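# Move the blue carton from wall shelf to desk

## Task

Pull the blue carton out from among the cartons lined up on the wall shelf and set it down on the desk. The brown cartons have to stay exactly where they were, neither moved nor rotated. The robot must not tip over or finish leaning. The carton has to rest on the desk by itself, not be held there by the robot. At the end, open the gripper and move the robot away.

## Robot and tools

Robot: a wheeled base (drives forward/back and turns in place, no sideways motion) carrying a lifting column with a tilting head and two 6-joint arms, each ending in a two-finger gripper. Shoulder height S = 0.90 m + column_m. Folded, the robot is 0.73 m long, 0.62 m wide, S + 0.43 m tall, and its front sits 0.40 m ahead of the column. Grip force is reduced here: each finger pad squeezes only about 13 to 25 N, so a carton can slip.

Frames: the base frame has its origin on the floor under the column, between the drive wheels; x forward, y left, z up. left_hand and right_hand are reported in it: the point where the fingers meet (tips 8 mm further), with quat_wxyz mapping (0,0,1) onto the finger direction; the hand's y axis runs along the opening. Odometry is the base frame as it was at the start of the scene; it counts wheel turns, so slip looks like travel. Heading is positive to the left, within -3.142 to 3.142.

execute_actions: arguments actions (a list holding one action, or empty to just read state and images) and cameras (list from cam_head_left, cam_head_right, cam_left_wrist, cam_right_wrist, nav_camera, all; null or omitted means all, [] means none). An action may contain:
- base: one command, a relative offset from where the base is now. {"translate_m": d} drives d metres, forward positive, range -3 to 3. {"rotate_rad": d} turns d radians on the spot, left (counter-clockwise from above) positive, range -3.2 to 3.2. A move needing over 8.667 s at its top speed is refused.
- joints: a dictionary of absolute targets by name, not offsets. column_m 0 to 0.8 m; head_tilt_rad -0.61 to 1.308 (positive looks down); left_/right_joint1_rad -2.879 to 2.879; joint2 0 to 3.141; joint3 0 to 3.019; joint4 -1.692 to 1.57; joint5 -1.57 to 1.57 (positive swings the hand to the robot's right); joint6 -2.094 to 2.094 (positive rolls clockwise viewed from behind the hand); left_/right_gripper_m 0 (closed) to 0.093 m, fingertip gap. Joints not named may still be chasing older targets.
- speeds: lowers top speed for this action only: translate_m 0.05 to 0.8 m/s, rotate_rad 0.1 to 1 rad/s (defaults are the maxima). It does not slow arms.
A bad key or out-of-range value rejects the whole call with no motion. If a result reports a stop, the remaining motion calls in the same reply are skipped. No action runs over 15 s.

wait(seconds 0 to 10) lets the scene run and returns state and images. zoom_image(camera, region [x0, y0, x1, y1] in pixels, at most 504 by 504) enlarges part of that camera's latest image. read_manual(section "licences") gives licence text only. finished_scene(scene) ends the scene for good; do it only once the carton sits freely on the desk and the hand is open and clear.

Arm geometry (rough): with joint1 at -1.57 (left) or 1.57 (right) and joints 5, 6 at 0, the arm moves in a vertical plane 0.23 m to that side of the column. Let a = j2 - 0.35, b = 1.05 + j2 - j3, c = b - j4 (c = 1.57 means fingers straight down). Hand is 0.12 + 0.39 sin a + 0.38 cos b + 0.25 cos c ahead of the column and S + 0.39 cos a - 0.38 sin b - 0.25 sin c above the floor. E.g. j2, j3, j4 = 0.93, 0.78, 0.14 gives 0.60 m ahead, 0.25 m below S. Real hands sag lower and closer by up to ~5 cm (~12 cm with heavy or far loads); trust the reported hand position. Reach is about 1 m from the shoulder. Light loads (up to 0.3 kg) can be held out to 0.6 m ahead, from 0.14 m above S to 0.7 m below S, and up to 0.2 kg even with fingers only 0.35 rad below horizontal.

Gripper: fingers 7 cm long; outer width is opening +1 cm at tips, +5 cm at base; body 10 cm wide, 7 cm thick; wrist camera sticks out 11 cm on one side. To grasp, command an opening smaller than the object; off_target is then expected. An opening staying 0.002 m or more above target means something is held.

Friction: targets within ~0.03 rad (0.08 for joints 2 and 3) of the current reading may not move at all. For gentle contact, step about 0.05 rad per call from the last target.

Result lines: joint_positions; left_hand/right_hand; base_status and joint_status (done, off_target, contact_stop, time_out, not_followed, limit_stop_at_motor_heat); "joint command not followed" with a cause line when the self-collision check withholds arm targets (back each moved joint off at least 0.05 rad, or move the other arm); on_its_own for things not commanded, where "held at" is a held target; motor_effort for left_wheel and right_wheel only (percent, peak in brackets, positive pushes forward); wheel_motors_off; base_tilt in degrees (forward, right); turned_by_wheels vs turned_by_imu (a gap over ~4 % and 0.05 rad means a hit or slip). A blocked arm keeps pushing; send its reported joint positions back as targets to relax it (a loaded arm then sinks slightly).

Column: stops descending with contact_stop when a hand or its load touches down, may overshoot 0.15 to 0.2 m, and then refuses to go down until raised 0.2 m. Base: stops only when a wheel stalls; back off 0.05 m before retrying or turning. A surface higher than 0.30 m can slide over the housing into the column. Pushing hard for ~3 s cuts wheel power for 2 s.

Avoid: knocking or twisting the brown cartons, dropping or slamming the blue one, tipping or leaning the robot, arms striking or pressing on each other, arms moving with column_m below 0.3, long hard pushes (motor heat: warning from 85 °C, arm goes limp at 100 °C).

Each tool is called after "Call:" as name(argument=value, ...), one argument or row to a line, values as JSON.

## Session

Call:
execute_actions(
  actions=[],
)

Scene clock: 0.00 s.
base_odometry: x=+0.000 y=+0.000 heading=+0.000 (m, m, rad; odometry frame)
turned_by_wheels: +0.000 (rad since the last result)
turned_by_imu: +0.000 (rad since the last result)
base_tilt: forward=+0.2 right=-0.3 (deg)
base_status: not commanded
joint_positions: column_m=+0.553 head_tilt_rad=+0.873 left_joint1_rad=-1.567 left_joint2_rad=+0.871 left_joint3_rad=+0.389 left_joint4_rad=-0.913 left_joint5_rad=+0.041 left_joint6_rad=+0.022 left_gripper_m=+0.095 right_joint1_rad=+1.561 right_joint2_rad=+0.852 right_joint3_rad=+0.420 right_joint4_rad=-0.972 right_joint5_rad=+0.008 right_joint6_rad=+0.024 right_gripper_m=+0.094
joint_status: not commanded
wheel_motors_off: 0
motor_effort: left_wheel=+2 right_wheel=+2 (%)
left_hand: x=+0.1446 y=+0.2183 z=+1.2490 quat_wxyz=(+0.422, +0.001, -0.907, +0.022) (m; base frame)
right_hand: x=+0.1555 y=-0.2289 z=+1.2556 quat_wxyz=(+0.426, -0.013, -0.904, +0.012) (m; base frame)
pictures: cam_head_left, cam_head_right, cam_left_wrist, cam_right_wrist, nav_camera
camera_calibration (this result's frames):
cam_head_left: T_world_to_cam=[[0.0292346, -0.997664, -0.0617477, 0.141448], [-0.82, 0.0113894, -0.572251, 0.928088], [0.571617, 0.0673626, -0.817751, 1.15682], [0, 0, 0, 1]] pos_world=[0.0956383, 0.0526205, 1.48583]
cam_head_right: T_world_to_cam=[[0.0175907, -0.997037, -0.0748891, 0.0672281], [-0.834079, 0.0266709, -0.551, 0.898834], [0.551365, 0.0721559, -0.831138, 1.18413], [0, 0, 0, 1]] pos_world=[0.0956255, -0.0423861, 1.48447]
cam_left_wrist: T_world_to_cam=[[0.0108645, -0.998861, 0.046466, 0.15804], [-0.0904513, 0.0452965, 0.99487, -1.23376], [-0.995842, -0.0150116, -0.0898561, 0.383678], [0, 0, 0, 1]] pos_world=[0.268771, 0.219505, 1.25456]
cam_right_wrist: T_world_to_cam=[[-0.00273703, -0.999558, 0.0296019, -0.26748], [-0.0474122, 0.0296984, 0.998434, -1.23718], [-0.998872, 0.00132925, -0.0474725, 0.33636], [0, 0, 0, 1]] pos_world=[0.27659, -0.231066, 1.25913]
Images, in order (width x height): cam_head_left 896x504, cam_head_right 896x504, cam_left_wrist 504x504, cam_right_wrist 504x504, nav_camera 896x504.

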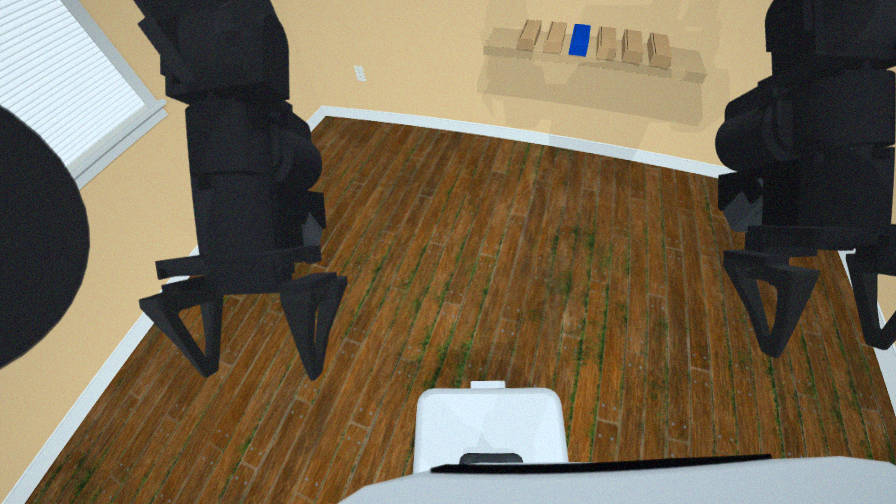

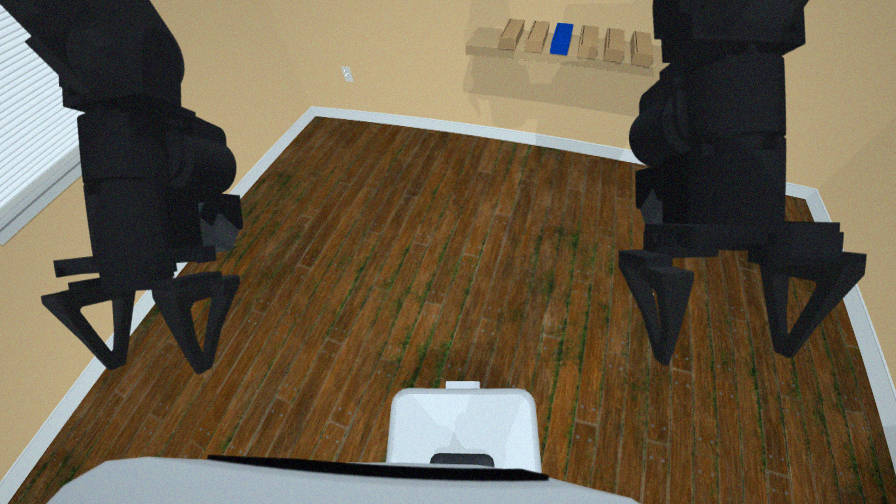

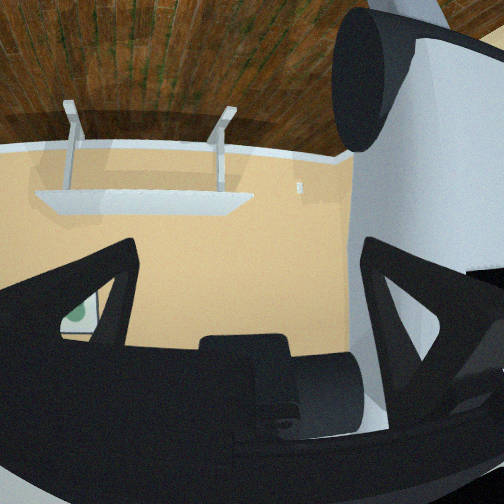

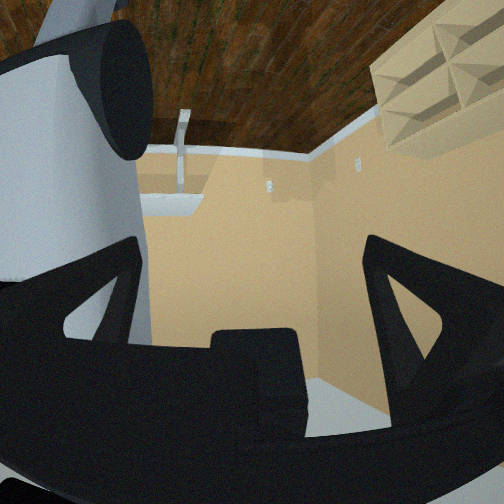

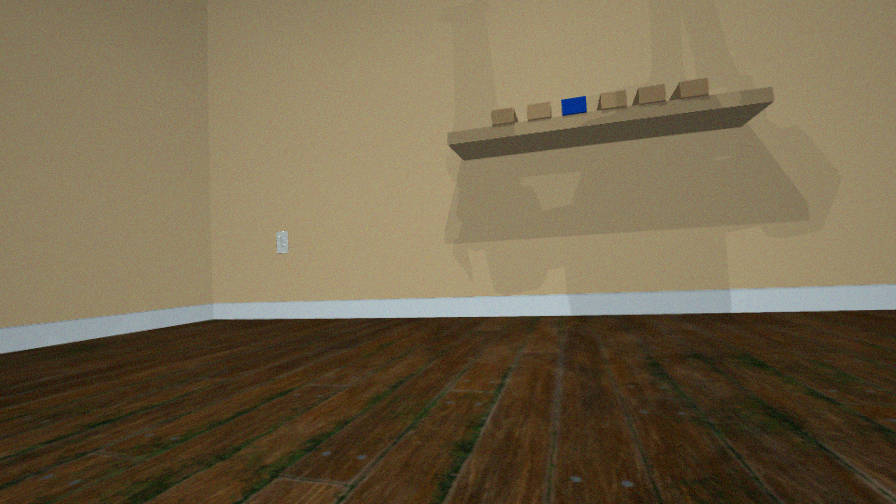

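Call:
zoom_image(
  camera="nav_camera",
  region=[435, 65, 795, 175],
)

Call:
zoom_image(
  camera="cam_head_left",
  region=[470, 5, 720, 105],
)

Call:
zoom_image(
  camera="cam_head_right",
  region=[450, 5, 670, 105],
)

Call:
zoom_image(
  camera="cam_head_left",
  region=[300, 90, 740, 200],
)

Region (435, 65, 795, 175) of nav_camera's 896x504 image, scaled by 1.400, with more detail than that image has; it fills the top 154 rows of this view, and the rest is white.

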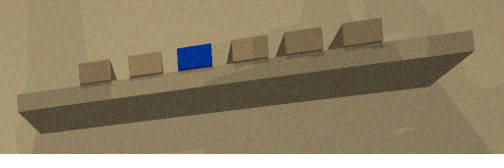

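Region (470, 5, 720, 105) of cam_head_left's 896x504 image, scaled by 2.016, with more detail than that image has; it fills the top 202 rows of this view, and the rest is white.

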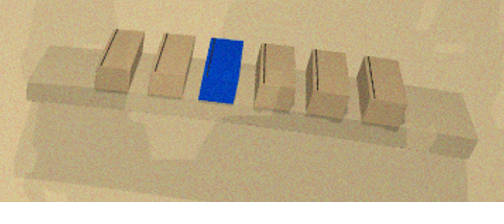

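Region (450, 5, 670, 105) of cam_head_right's 896x504 image, scaled by 2.291, with more detail than that image has; it fills the top 229 rows of this view, and the rest is white.

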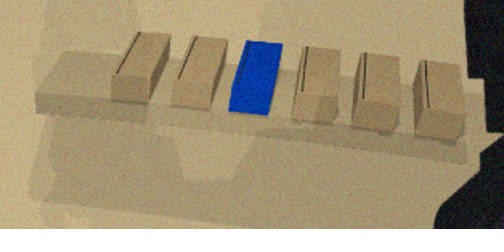

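Region (300, 90, 740, 200) of cam_head_left's 896x504 image, scaled by 1.145, with more detail than that image has; it fills the top 126 rows of this view, and the rest is white.

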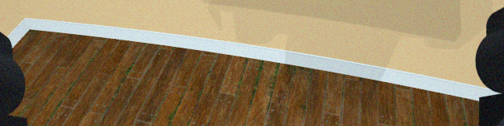

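Call:
zoom_image(
  camera="nav_camera",
  region=[520, 80, 640, 130],
)

Call:
zoom_image(
  camera="cam_head_left",
  region=[535, 10, 635, 70],
)

Call:
zoom_image(
  camera="cam_left_wrist",
  region=[0, 80, 360, 240],
)

Region (520, 80, 640, 130) of nav_camera's 896x504 image, scaled by 4.200, with more detail than that image has; it fills the top 210 rows of this view, and the rest is white.

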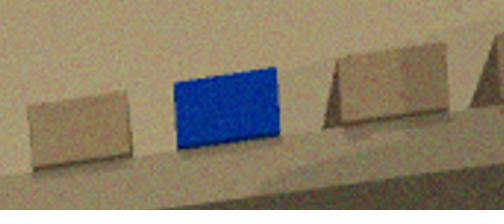

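Region (535, 10, 635, 70) of cam_head_left's 896x504 image, scaled by 5.040, with more detail than that image has; it fills the top 302 rows of this view, and the rest is white.

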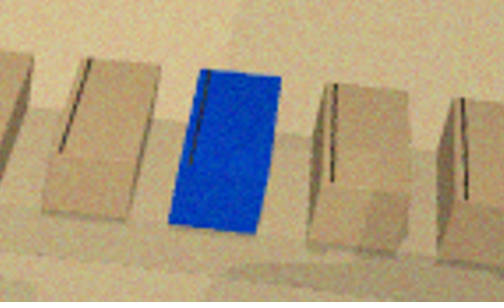

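Region (0, 80, 360, 240) of cam_left_wrist's 504x504 image, scaled by 1.400, with more detail than that image has.

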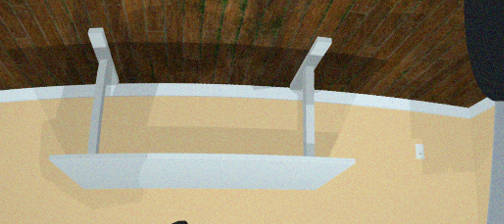

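Call:
execute_actions(
  actions=[
    {"base": {"rotate_rad": -0.163}, "joints": {"head_tilt_rad": 0.5, "column_m": 0.49, "right_joint1_rad": 1.57, "right_joint2_rad": 1.595, "right_joint3_rad": 1.187, "right_joint4_rad": 0.038, "right_joint5_rad": 0.0, "right_joint6_rad": 0.136}},
  ],
  cameras=["cam_head_left", "cam_head_right", "nav_camera"],
)

Scene clock: 90.30 s.
base_odometry: x=+0.000 y=+0.000 heading=-0.159 (m, m, rad; odometry frame)
turned_by_wheels: -0.159 (rad since the last result)
turned_by_imu: -0.156 (rad since the last result)
base_tilt: forward=+0.2 right=-0.2 (deg)
base_status: done
joint_positions: column_m=+0.490 head_tilt_rad=+0.518 left_joint1_rad=-1.567 left_joint2_rad=+0.871 left_joint3_rad=+0.388 left_joint4_rad=-0.913 left_joint5_rad=+0.041 left_joint6_rad=+0.022 left_gripper_m=+0.095 right_joint1_rad=+1.563 right_joint2_rad=+1.591 right_joint3_rad=+1.177 right_joint4_rad=+0.031 right_joint5_rad=+0.002 right_joint6_rad=+0.126 right_gripper_m=+0.094
joint_status: all done
wheel_motors_off: 0
motor_effort: left_wheel=+6(81) right_wheel=-4(54) (%)
left_hand: x=+0.1442 y=+0.2183 z=+1.1857 quat_wxyz=(+0.422, +0.001, -0.906, +0.022) (m; base frame)
right_hand: x=+0.5644 y=-0.2309 z=+0.8923 quat_wxyz=(-0.070, -0.065, -0.995, +0.000) (m; base frame)
pictures: cam_head_left, cam_head_right, nav_camera
camera_calibration (this result's frames):
cam_head_left: T_world_to_cam=[[0.0488467, -0.997664, -0.0477644, 0.115909], [-0.570441, 0.0113894, -0.821259, 1.24684], [0.819884, 0.0673626, -0.568552, 0.72469], [0, 0, 0, 1]] pos_world=[0.111426, 0.0526205, 1.44154]
cam_head_right: T_world_to_cam=[[0.0424871, -0.997037, -0.06413, 0.0453502], [-0.59102, 0.0266709, -0.806216, 1.22842], [0.805537, 0.0721559, -0.588136, 0.760004], [0, 0, 0, 1]] pos_world=[0.111884, -0.0423861, 1.44027]
Images, in order (width x height): cam_head_left 896x504, cam_head_right 896x504, nav_camera 896x504.

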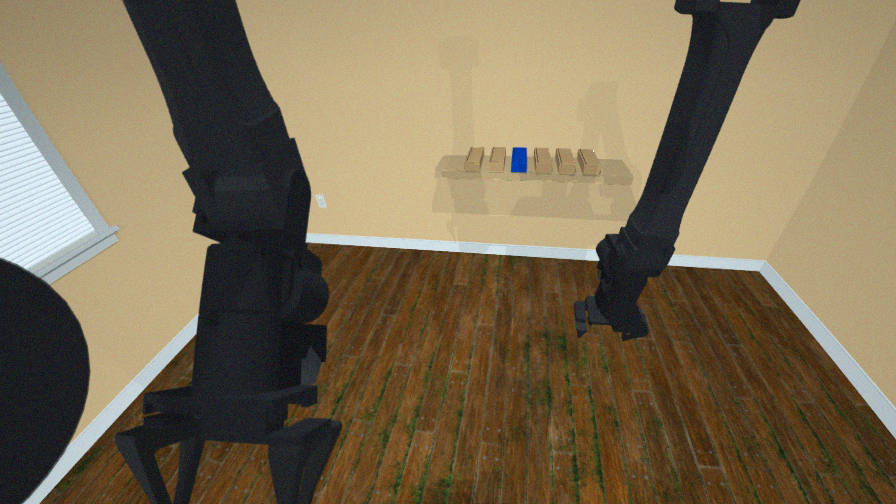

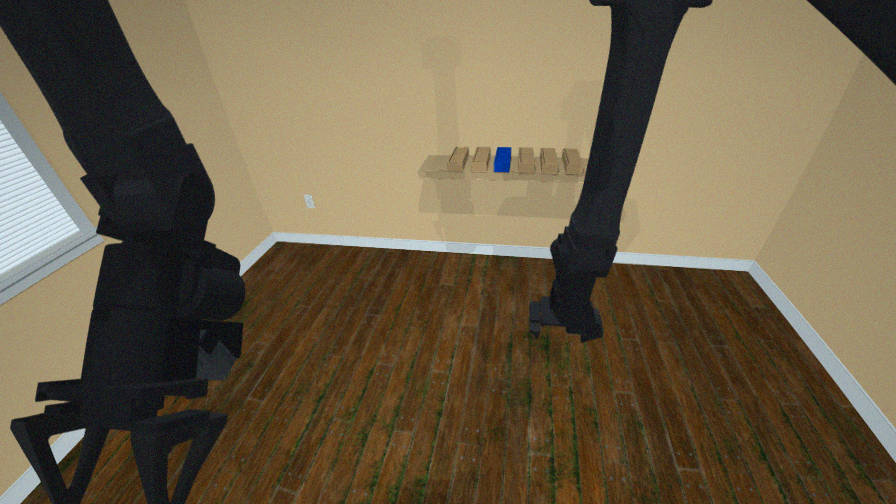

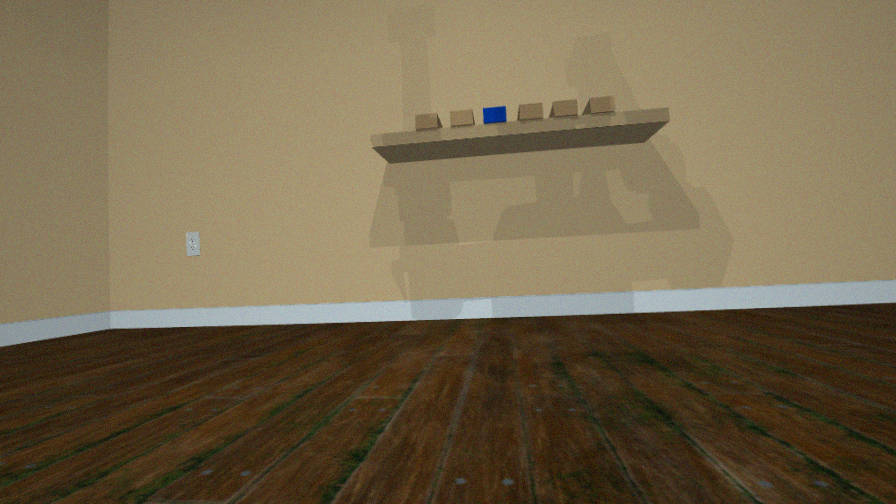

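Call:
zoom_image(
  camera="cam_head_left",
  region=[480, 135, 570, 185],
)

Call:
zoom_image(
  camera="nav_camera",
  region=[440, 90, 560, 140],
)

Call:
zoom_image(
  camera="cam_head_right",
  region=[460, 135, 550, 185],
)

Call:
zoom_image(
  camera="cam_head_left",
  region=[300, 210, 800, 320],
)

Region (480, 135, 570, 185) of cam_head_left's 896x504 image, scaled by 5.600, with more detail than that image has.

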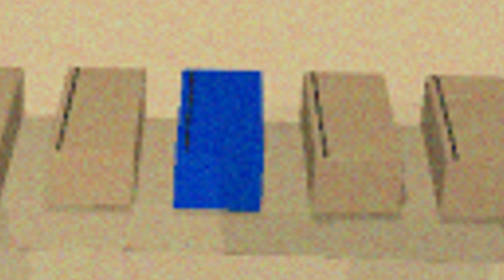

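Region (440, 90, 560, 140) of nav_camera's 896x504 image, scaled by 4.200, with more detail than that image has; it fills the top 210 rows of this view, and the rest is white.

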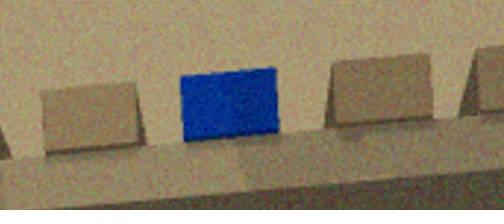

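Region (460, 135, 550, 185) of cam_head_right's 896x504 image, scaled by 5.600, with more detail than that image has.

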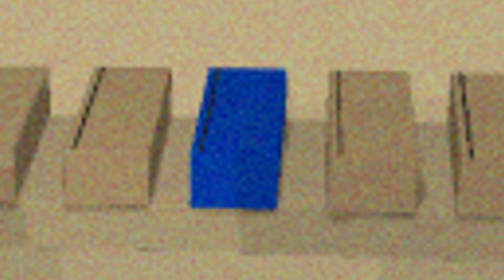

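Region (300, 210, 800, 320) of cam_head_left's 896x504 image, scaled by 1.008, with more detail than that image has; it fills the top 111 rows of this view, and the rest is white.

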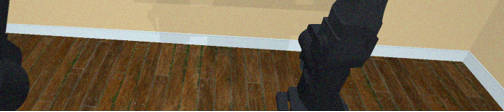

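Call:
execute_actions(
  actions=[],
)

Scene clock: 111.23 s.
base_odometry: x=+0.000 y=+0.000 heading=-0.159 (m, m, rad; odometry frame)
turned_by_wheels: +0.000 (rad since the last result)
turned_by_imu: +0.001 (rad since the last result)
base_tilt: forward=+0.1 right=-0.1 (deg)
base_status: done
joint_positions: column_m=+0.490 head_tilt_rad=+0.518 left_joint1_rad=-1.567 left_joint2_rad=+0.871 left_joint3_rad=+0.388 left_joint4_rad=-0.913 left_joint5_rad=+0.041 left_joint6_rad=+0.022 left_gripper_m=+0.095 right_joint1_rad=+1.563 right_joint2_rad=+1.591 right_joint3_rad=+1.177 right_joint4_rad=+0.031 right_joint5_rad=+0.002 right_joint6_rad=+0.126 right_gripper_m=+0.094
joint_status: all done
wheel_motors_off: 0
motor_effort: left_wheel=+6(81) right_wheel=-4(54) (%)
left_hand: x=+0.1442 y=+0.2183 z=+1.1857 quat_wxyz=(+0.422, +0.001, -0.906, +0.022) (m; base frame)
right_hand: x=+0.5644 y=-0.2309 z=+0.8923 quat_wxyz=(-0.070, -0.065, -0.995, +0.000) (m; base frame)
pictures: cam_head_left, cam_head_right, cam_left_wrist, cam_right_wrist, nav_camera
camera_calibration (this result's frames):
cam_head_left: T_world_to_cam=[[0.0488467, -0.997664, -0.0477644, 0.115909], [-0.570441, 0.0113894, -0.821259, 1.24684], [0.819884, 0.0673626, -0.568552, 0.72469], [0, 0, 0, 1]] pos_world=[0.111426, 0.0526205, 1.44154]
cam_head_right: T_world_to_cam=[[0.0424871, -0.997037, -0.06413, 0.0453502], [-0.59102, 0.0266709, -0.806216, 1.22842], [0.805537, 0.0721559, -0.588136, 0.760003], [0, 0, 0, 1]] pos_world=[0.111884, -0.0423861, 1.44027]
cam_left_wrist: T_world_to_cam=[[0.0109025, -0.998861, 0.0464592, 0.160988], [-0.0896924, 0.0452978, 0.994939, -1.17098], [-0.99591, -0.0150144, -0.0890963, 0.376687], [0, 0, 0, 1]] pos_world=[0.268363, 0.219504, 1.19114]
cam_right_wrist: T_world_to_cam=[[-0.120688, -0.99269, -0.000852943, -0.162338], [-0.870261, 0.10539, 0.481185, 0.0884579], [-0.477578, 0.0588157, -0.876619, 1.18647], [0, 0, 0, 1]] pos_world=[0.624023, -0.240257, 0.997382]
Images, in order (width x height): cam_head_left 896x504, cam_head_right 896x504, cam_left_wrist 504x504, cam_right_wrist 504x504, nav_camera 896x504.

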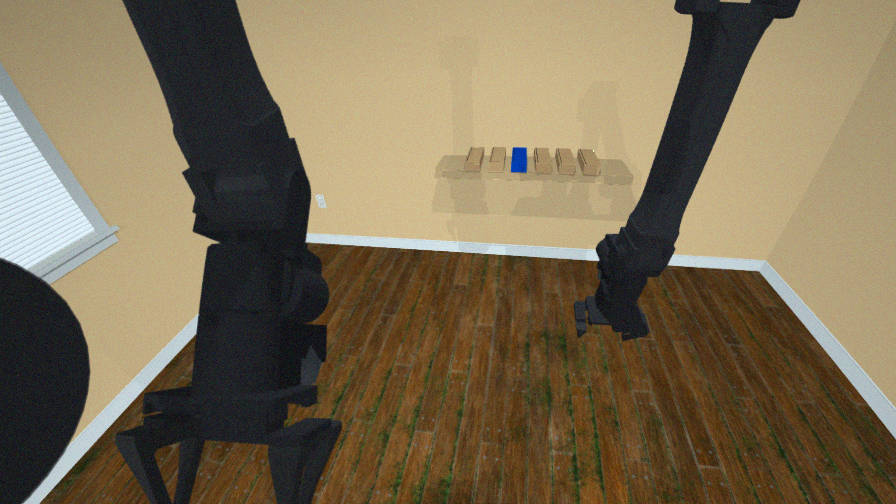

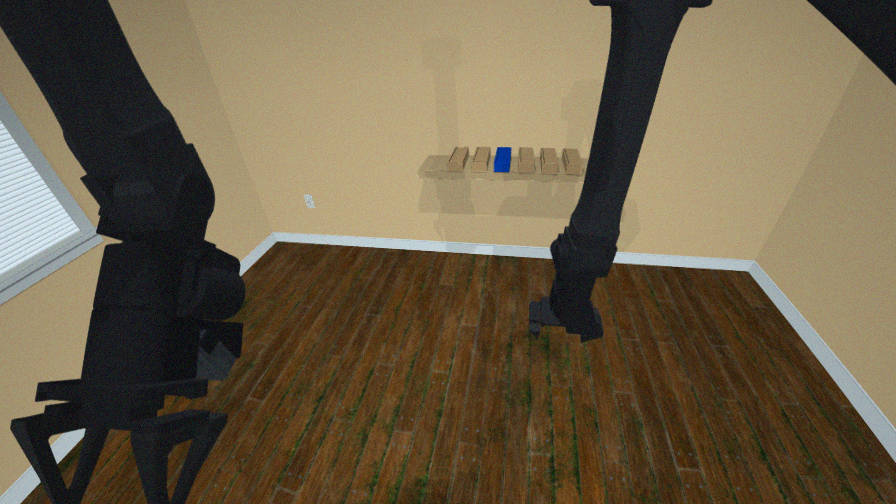

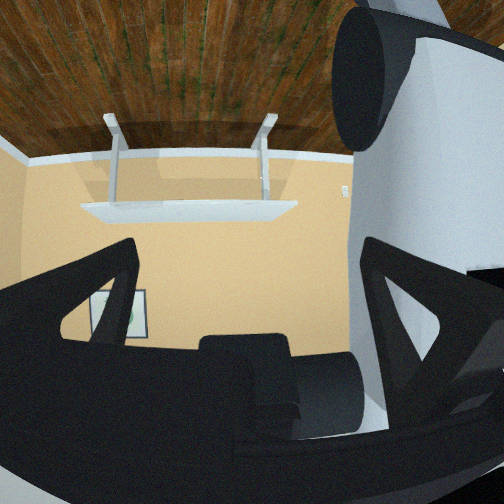

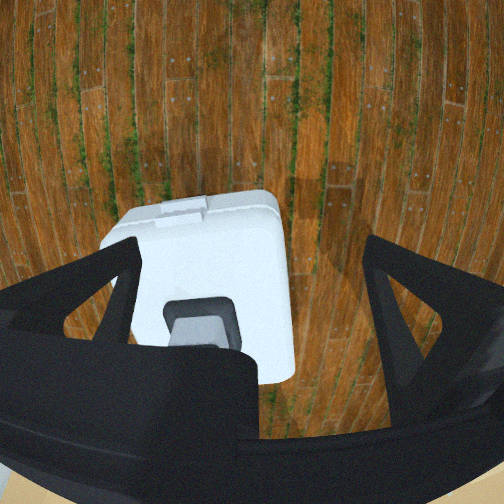

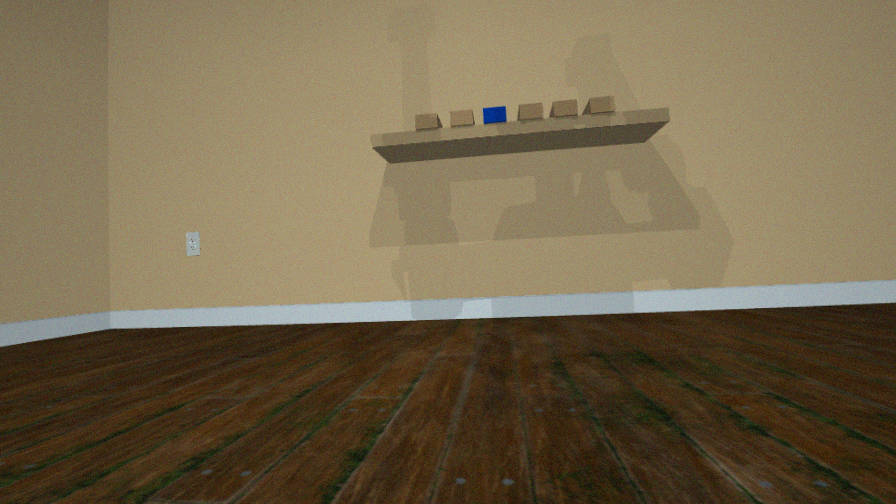

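Call:
execute_actions(
  actions=[
    {"base": {"translate_m": 1.29}, "joints": {"head_tilt_rad": 0.85}},
  ],
  cameras=["cam_head_left", "cam_head_right", "cam_right_wrist"],
)

Scene clock: 144.53 s.
base_odometry: x=+1.274 y=-0.205 heading=-0.160 (m, m, rad; odometry frame)
turned_by_wheels: -0.001 (rad since the last result)
turned_by_imu: +0.000 (rad since the last result)
base_tilt: forward=+0.2 right=-0.3 (deg)
base_status: done
joint_positions: column_m=+0.490 head_tilt_rad=+0.852 left_joint1_rad=-1.567 left_joint2_rad=+0.871 left_joint3_rad=+0.391 left_joint4_rad=-0.913 left_joint5_rad=+0.041 left_joint6_rad=+0.022 left_gripper_m=+0.095 right_joint1_rad=+1.564 right_joint2_rad=+1.591 right_joint3_rad=+1.182 right_joint4_rad=+0.031 right_joint5_rad=+0.002 right_joint6_rad=+0.126 right_gripper_m=+0.094
joint_status: all done
wheel_motors_off: 0
motor_effort: left_wheel=-1(60) right_wheel=+1(68) (%)
left_hand: x=+0.1456 y=+0.2183 z=+1.1852 quat_wxyz=(+0.421, +0.000, -0.907, +0.022) (m; base frame)
right_hand: x=+0.5680 y=-0.2304 z=+0.8927 quat_wxyz=(-0.073, -0.064, -0.995, +0.000) (m; base frame)
pictures: cam_head_left, cam_head_right, cam_right_wrist
camera_calibration (this result's frames):
cam_head_left: T_world_to_cam=[[0.0305107, -0.997664, -0.0611272, 0.13655], [-0.807938, 0.0113894, -0.589157, 0.916126], [0.588477, 0.0673626, -0.805703, 1.0863], [0, 0, 0, 1]] pos_world=[0.096743, 0.0526205, 1.42333]
cam_head_right: T_world_to_cam=[[0.0191422, -0.997037, -0.0745076, 0.0618351], [-0.822455, 0.0266709, -0.568204, 0.88868], [0.568507, 0.0721559, -0.819508, 1.11337], [0, 0, 0, 1]] pos_world=[0.0967584, -0.0423861, 1.42197]
cam_right_wrist: T_world_to_cam=[[-0.120266, -0.992739, -0.00217779, -0.160474], [-0.873044, 0.10472, 0.476265, 0.0971156], [-0.472579, 0.0591795, -0.879299, 1.18817], [0, 0, 0, 1]] pos_world=[0.626992, -0.239795, 0.998157]
Images, in order (width x height): cam_head_left 896x504, cam_head_right 896x504, cam_right_wrist 504x504.

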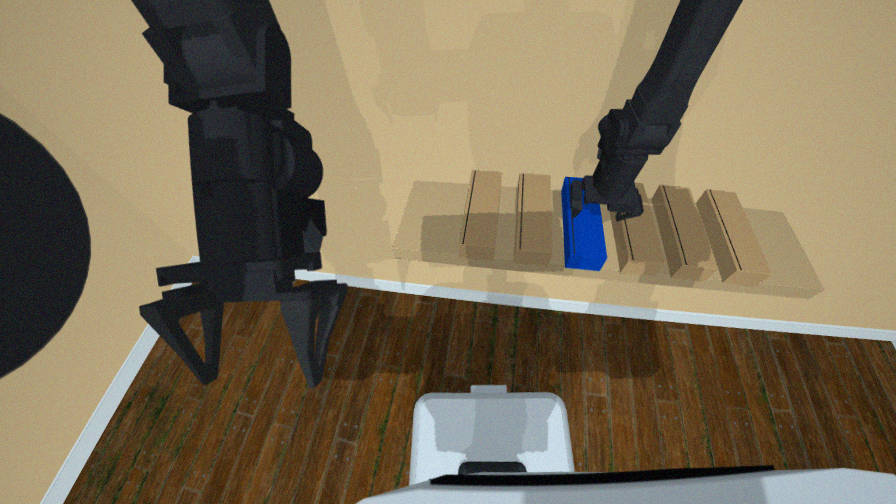

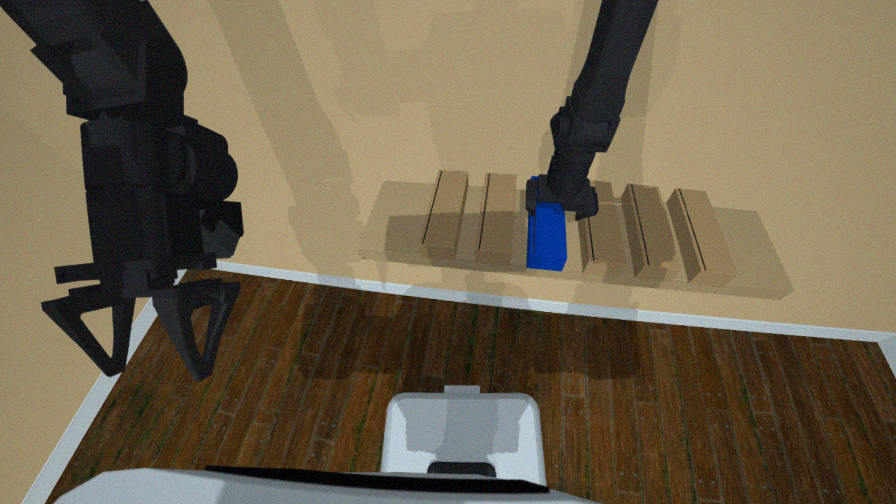

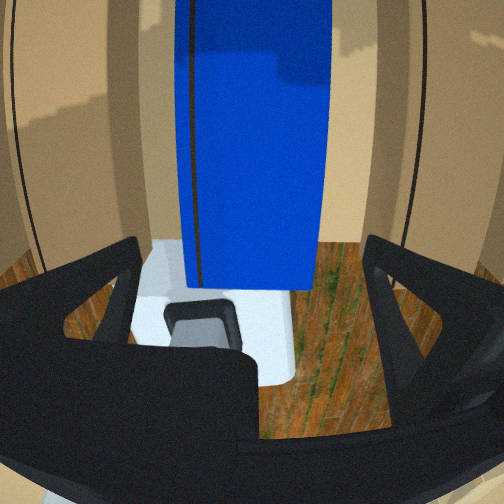

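Call:
zoom_image(
  camera="cam_right_wrist",
  region=[100, 180, 400, 320],
)

Call:
zoom_image(
  camera="cam_right_wrist",
  region=[100, 0, 400, 180],
)

Call:
zoom_image(
  camera="cam_head_left",
  region=[500, 150, 700, 290],
)

Region (100, 180, 400, 320) of cam_right_wrist's 504x504 image, scaled by 1.680, with more detail than that image has; it fills the top 235 rows of this view, and the rest is white.

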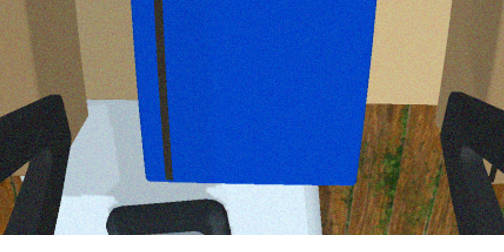

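Region (100, 0, 400, 180) of cam_right_wrist's 504x504 image, scaled by 1.680, with more detail than that image has; it fills the top 302 rows of this view, and the rest is white.

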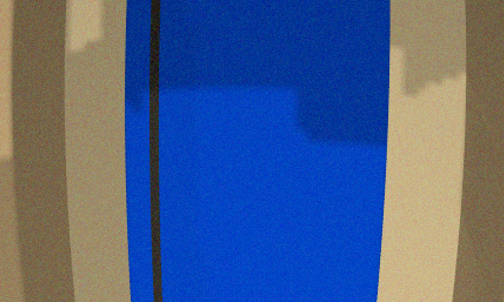

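Region (500, 150, 700, 290) of cam_head_left's 896x504 image, scaled by 2.520, with more detail than that image has; it fills the top 353 rows of this view, and the rest is white.

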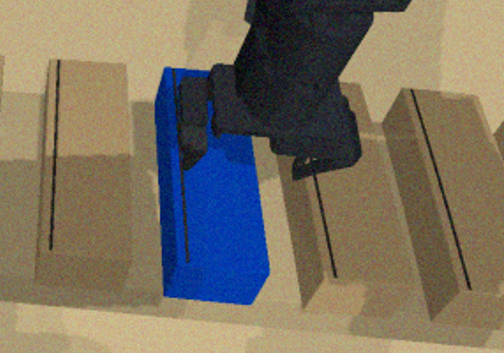

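Call:
execute_actions(
  actions=[
    {"base": {"rotate_rad": -0.017}},
  ],
  cameras=[],
)

Call:
execute_actions(
  actions=[
    {"base": {"translate_m": 0.066}, "joints": {"column_m": 0.465}},
  ],
  cameras=["cam_head_left", "cam_head_right", "cam_right_wrist"],
)

Scene clock: 222.20 s.
base_odometry: x=+1.274 y=-0.205 heading=-0.173 (m, m, rad; odometry frame)
turned_by_wheels: -0.014 (rad since the last result)
turned_by_imu: -0.012 (rad since the last result)
base_tilt: forward=+0.2 right=-0.1 (deg)
base_status: done
joint_positions: column_m=+0.490 head_tilt_rad=+0.852 left_joint1_rad=-1.567 left_joint2_rad=+0.871 left_joint3_rad=+0.390 left_joint4_rad=-0.913 left_joint5_rad=+0.041 left_joint6_rad=+0.022 left_gripper_m=+0.095 right_joint1_rad=+1.567 right_joint2_rad=+1.591 right_joint3_rad=+1.182 right_joint4_rad=+0.031 right_joint5_rad=+0.002 right_joint6_rad=+0.126 right_gripper_m=+0.094
joint_status: not commanded
wheel_motors_off: 0
motor_effort: left_wheel=+2(71) right_wheel=+0(61) (%)
left_hand: x=+0.1454 y=+0.2183 z=+1.1853 quat_wxyz=(+0.421, +0.000, -0.907, +0.022) (m; base frame)
right_hand: x=+0.5680 y=-0.2280 z=+0.8927 quat_wxyz=(-0.073, -0.064, -0.995, -0.002) (m; base frame)
pictures: none
No camera images: the call's "cameras" was empty. Leave "cameras" out to get every camera's image.

Scene clock: 223.40 s.
base_odometry: x=+1.339 y=-0.216 heading=-0.175 (m, m, rad; odometry frame)
turned_by_wheels: -0.002 (rad since the last result)
turned_by_imu: -0.002 (rad since the last result)
base_tilt: forward=+0.1 right=-0.1 (deg)
base_status: done
joint_positions: column_m=+0.465 head_tilt_rad=+0.852 left_joint1_rad=-1.567 left_joint2_rad=+0.871 left_joint3_rad=+0.391 left_joint4_rad=-0.913 left_joint5_rad=+0.041 left_joint6_rad=+0.022 left_gripper_m=+0.095 right_joint1_rad=+1.568 right_joint2_rad=+1.591 right_joint3_rad=+1.186 right_joint4_rad=+0.032 right_joint5_rad=+0.002 right_joint6_rad=+0.126 right_gripper_m=+0.094
joint_status: all done
wheel_motors_off: 0
motor_effort: left_wheel=+0(61) right_wheel=+1(60) (%)
left_hand: x=+0.1456 y=+0.2183 z=+1.1602 quat_wxyz=(+0.421, +0.000, -0.907, +0.022) (m; base frame)
right_hand: x=+0.5706 y=-0.2275 z=+0.8681 quat_wxyz=(-0.075, -0.063, -0.995, -0.003) (m; base frame)
pictures: cam_head_left, cam_head_right, cam_right_wrist
camera_calibration (this result's frames):
cam_head_left: T_world_to_cam=[[0.0304992, -0.997664, -0.061133, 0.13503], [-0.808049, 0.0113894, -0.589005, 0.901178], [0.588325, 0.0673626, -0.805814, 1.06632], [0, 0, 0, 1]] pos_world=[0.0967331, 0.0526205, 1.39831]
cam_head_right: T_world_to_cam=[[0.0191282, -0.997037, -0.0745112, 0.0599778], [-0.822562, 0.0266709, -0.568049, 0.874252], [0.568353, 0.0721559, -0.819615, 1.09304], [0, 0, 0, 1]] pos_world=[0.0967482, -0.0423861, 1.39696]
cam_right_wrist: T_world_to_cam=[[-0.118084, -0.992981, -0.00673995, -0.154666], [-0.87562, 0.100922, 0.47234, 0.114899], [-0.468344, 0.0616774, -0.881391, 1.16753], [0, 0, 0, 1]] pos_world=[0.629151, -0.237187, 0.973738]
Images, in order (width x height): cam_head_left 896x504, cam_head_right 896x504, cam_right_wrist 504x504.

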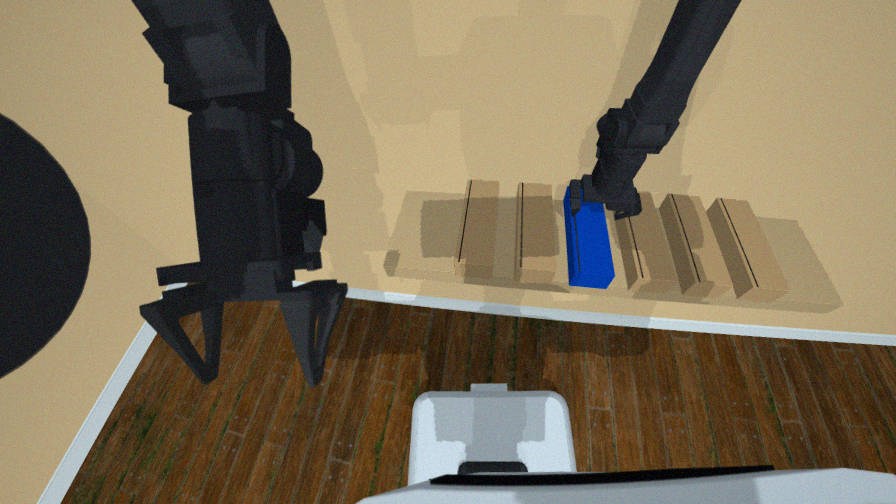

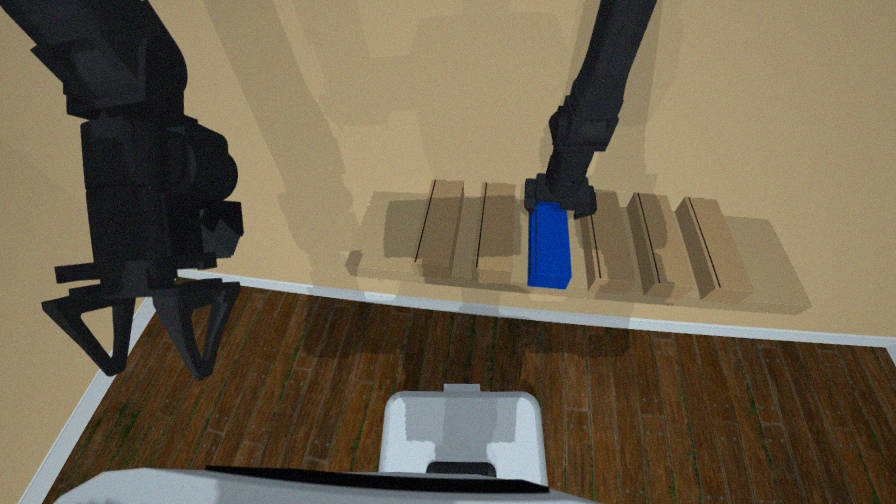

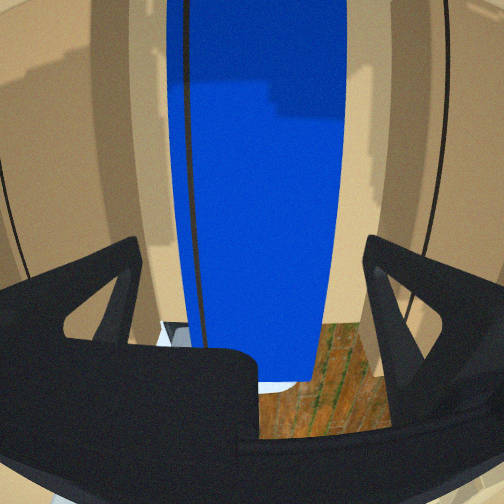

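Call:
zoom_image(
  camera="cam_right_wrist",
  region=[100, 150, 400, 400],
)

Call:
zoom_image(
  camera="cam_right_wrist",
  region=[60, 0, 460, 200],
)

Region (100, 150, 400, 400) of cam_right_wrist's 504x504 image, scaled by 1.680, with more detail than that image has.

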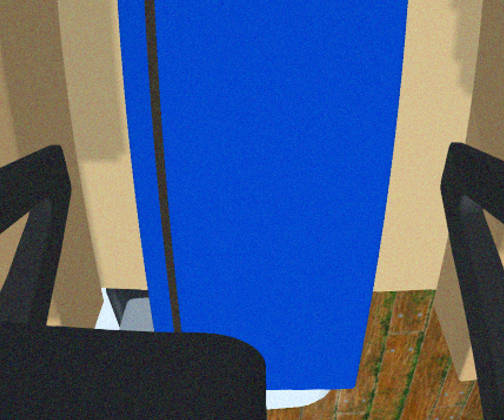

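Region (60, 0, 460, 200) of cam_right_wrist's 504x504 image, scaled by 1.260, with more detail than that image has.

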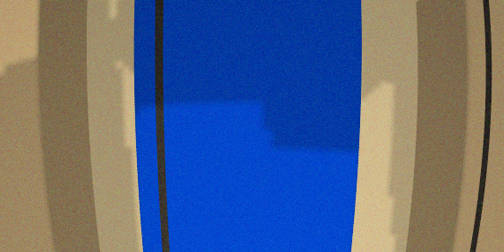

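Call:
zoom_image(
  camera="cam_head_right",
  region=[470, 150, 670, 310],
)

Call:
zoom_image(
  camera="cam_head_left",
  region=[440, 160, 800, 320],
)

Region (470, 150, 670, 310) of cam_head_right's 896x504 image, scaled by 2.520, with more detail than that image has; it fills the top 403 rows of this view, and the rest is white.

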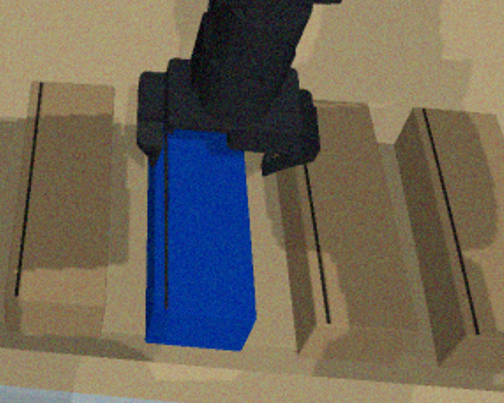

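Region (440, 160, 800, 320) of cam_head_left's 896x504 image, scaled by 1.400, with more detail than that image has.

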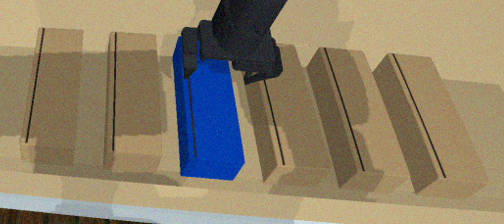

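Call:
execute_actions(
  actions=[
    {"base": {"rotate_rad": -0.007}, "joints": {"column_m": 0.442}},
  ],
  cameras=["cam_head_left", "cam_head_right", "cam_right_wrist"],
)

Scene clock: 292.17 s.
base_odometry: x=+1.339 y=-0.216 heading=-0.179 (m, m, rad; odometry frame)
turned_by_wheels: -0.004 (rad since the last result)
turned_by_imu: -0.002 (rad since the last result)
base_tilt: forward=+0.2 right=-0.1 (deg)
base_status: done
joint_positions: column_m=+0.442 head_tilt_rad=+0.852 left_joint1_rad=-1.567 left_joint2_rad=+0.871 left_joint3_rad=+0.391 left_joint4_rad=-0.913 left_joint5_rad=+0.041 left_joint6_rad=+0.022 left_gripper_m=+0.095 right_joint1_rad=+1.568 right_joint2_rad=+1.591 right_joint3_rad=+1.186 right_joint4_rad=+0.032 right_joint5_rad=+0.002 right_joint6_rad=+0.126 right_gripper_m=+0.094
joint_status: all done
wheel_motors_off: 0
motor_effort: left_wheel=+2(57) right_wheel=-1(50) (%)
left_hand: x=+0.1456 y=+0.2183 z=+1.1372 quat_wxyz=(+0.421, +0.000, -0.907, +0.022) (m; base frame)
right_hand: x=+0.5706 y=-0.2278 z=+0.8451 quat_wxyz=(-0.075, -0.063, -0.995, -0.003) (m; base frame)
pictures: cam_head_left, cam_head_right, cam_right_wrist
camera_calibration (this result's frames):
cam_head_left: T_world_to_cam=[[0.0304992, -0.997664, -0.061133, 0.133626], [-0.808049, 0.0113894, -0.589005, 0.887644], [0.588325, 0.0673626, -0.805814, 1.04781], [0, 0, 0, 1]] pos_world=[0.0967331, 0.0526205, 1.37533]
cam_head_right: T_world_to_cam=[[0.0191282, -0.997037, -0.0745112, 0.0582658], [-0.822562, 0.0266709, -0.568049, 0.8612], [0.568353, 0.0721559, -0.819615, 1.07421], [0, 0, 0, 1]] pos_world=[0.0967482, -0.0423861, 1.37398]
cam_right_wrist: T_world_to_cam=[[-0.118274, -0.99296, -0.00641191, -0.155243], [-0.875601, 0.101245, 0.472306, 0.125868], [-0.468332, 0.0614756, -0.881411, 1.14726], [0, 0, 0, 1]] pos_world=[0.629148, -0.237422, 0.950765]
Images, in order (width x height): cam_head_left 896x504, cam_head_right 896x504, cam_right_wrist 504x504.

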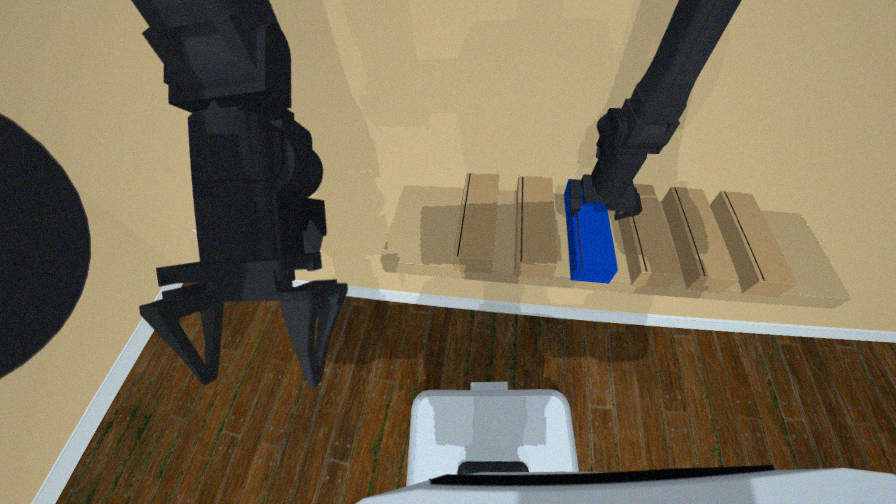

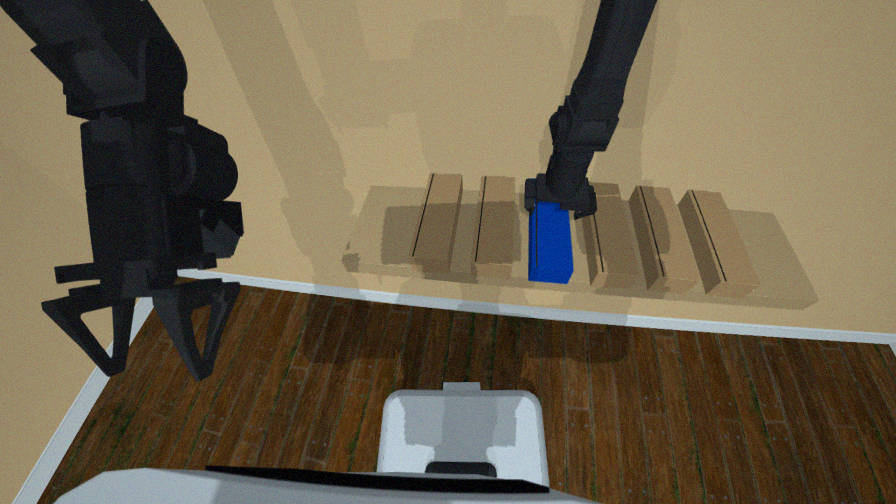

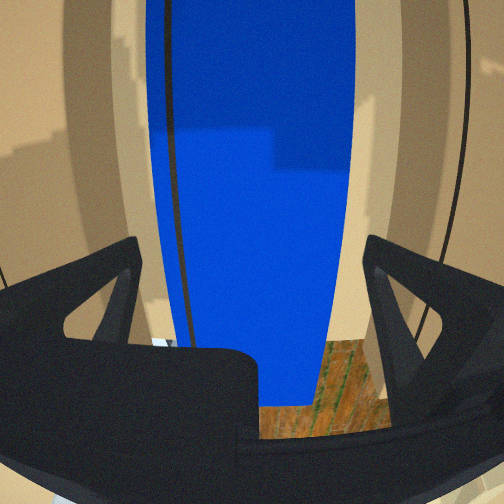

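Call:
zoom_image(
  camera="cam_right_wrist",
  region=[100, 150, 400, 420],
)

Call:
zoom_image(
  camera="cam_right_wrist",
  region=[100, 0, 400, 180],
)

Region (100, 150, 400, 420) of cam_right_wrist's 504x504 image, scaled by 1.680, with more detail than that image has; it fills the top 454 rows of this view, and the rest is white.

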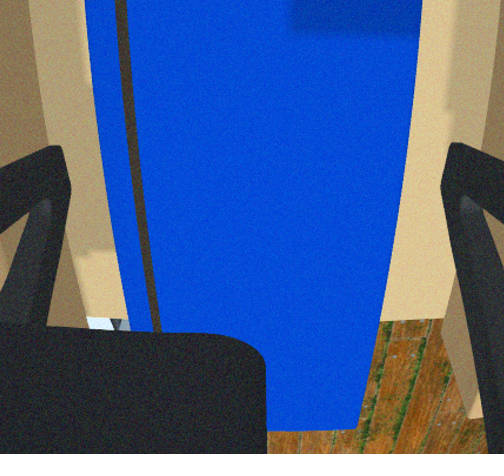

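Region (100, 0, 400, 180) of cam_right_wrist's 504x504 image, scaled by 1.680, with more detail than that image has; it fills the top 302 rows of this view, and the rest is white.

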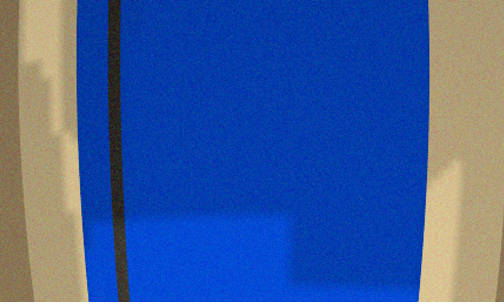

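Call:
zoom_image(
  camera="cam_head_left",
  region=[500, 155, 680, 295],
)

Region (500, 155, 680, 295) of cam_head_left's 896x504 image, scaled by 2.800, with more detail than that image has.

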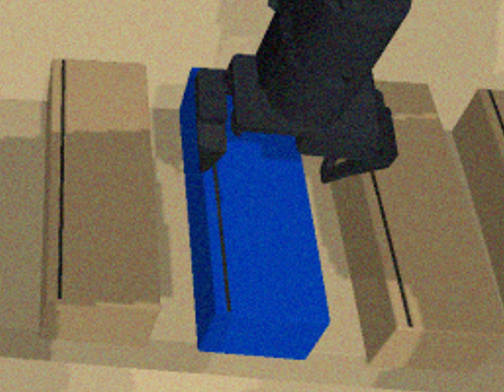

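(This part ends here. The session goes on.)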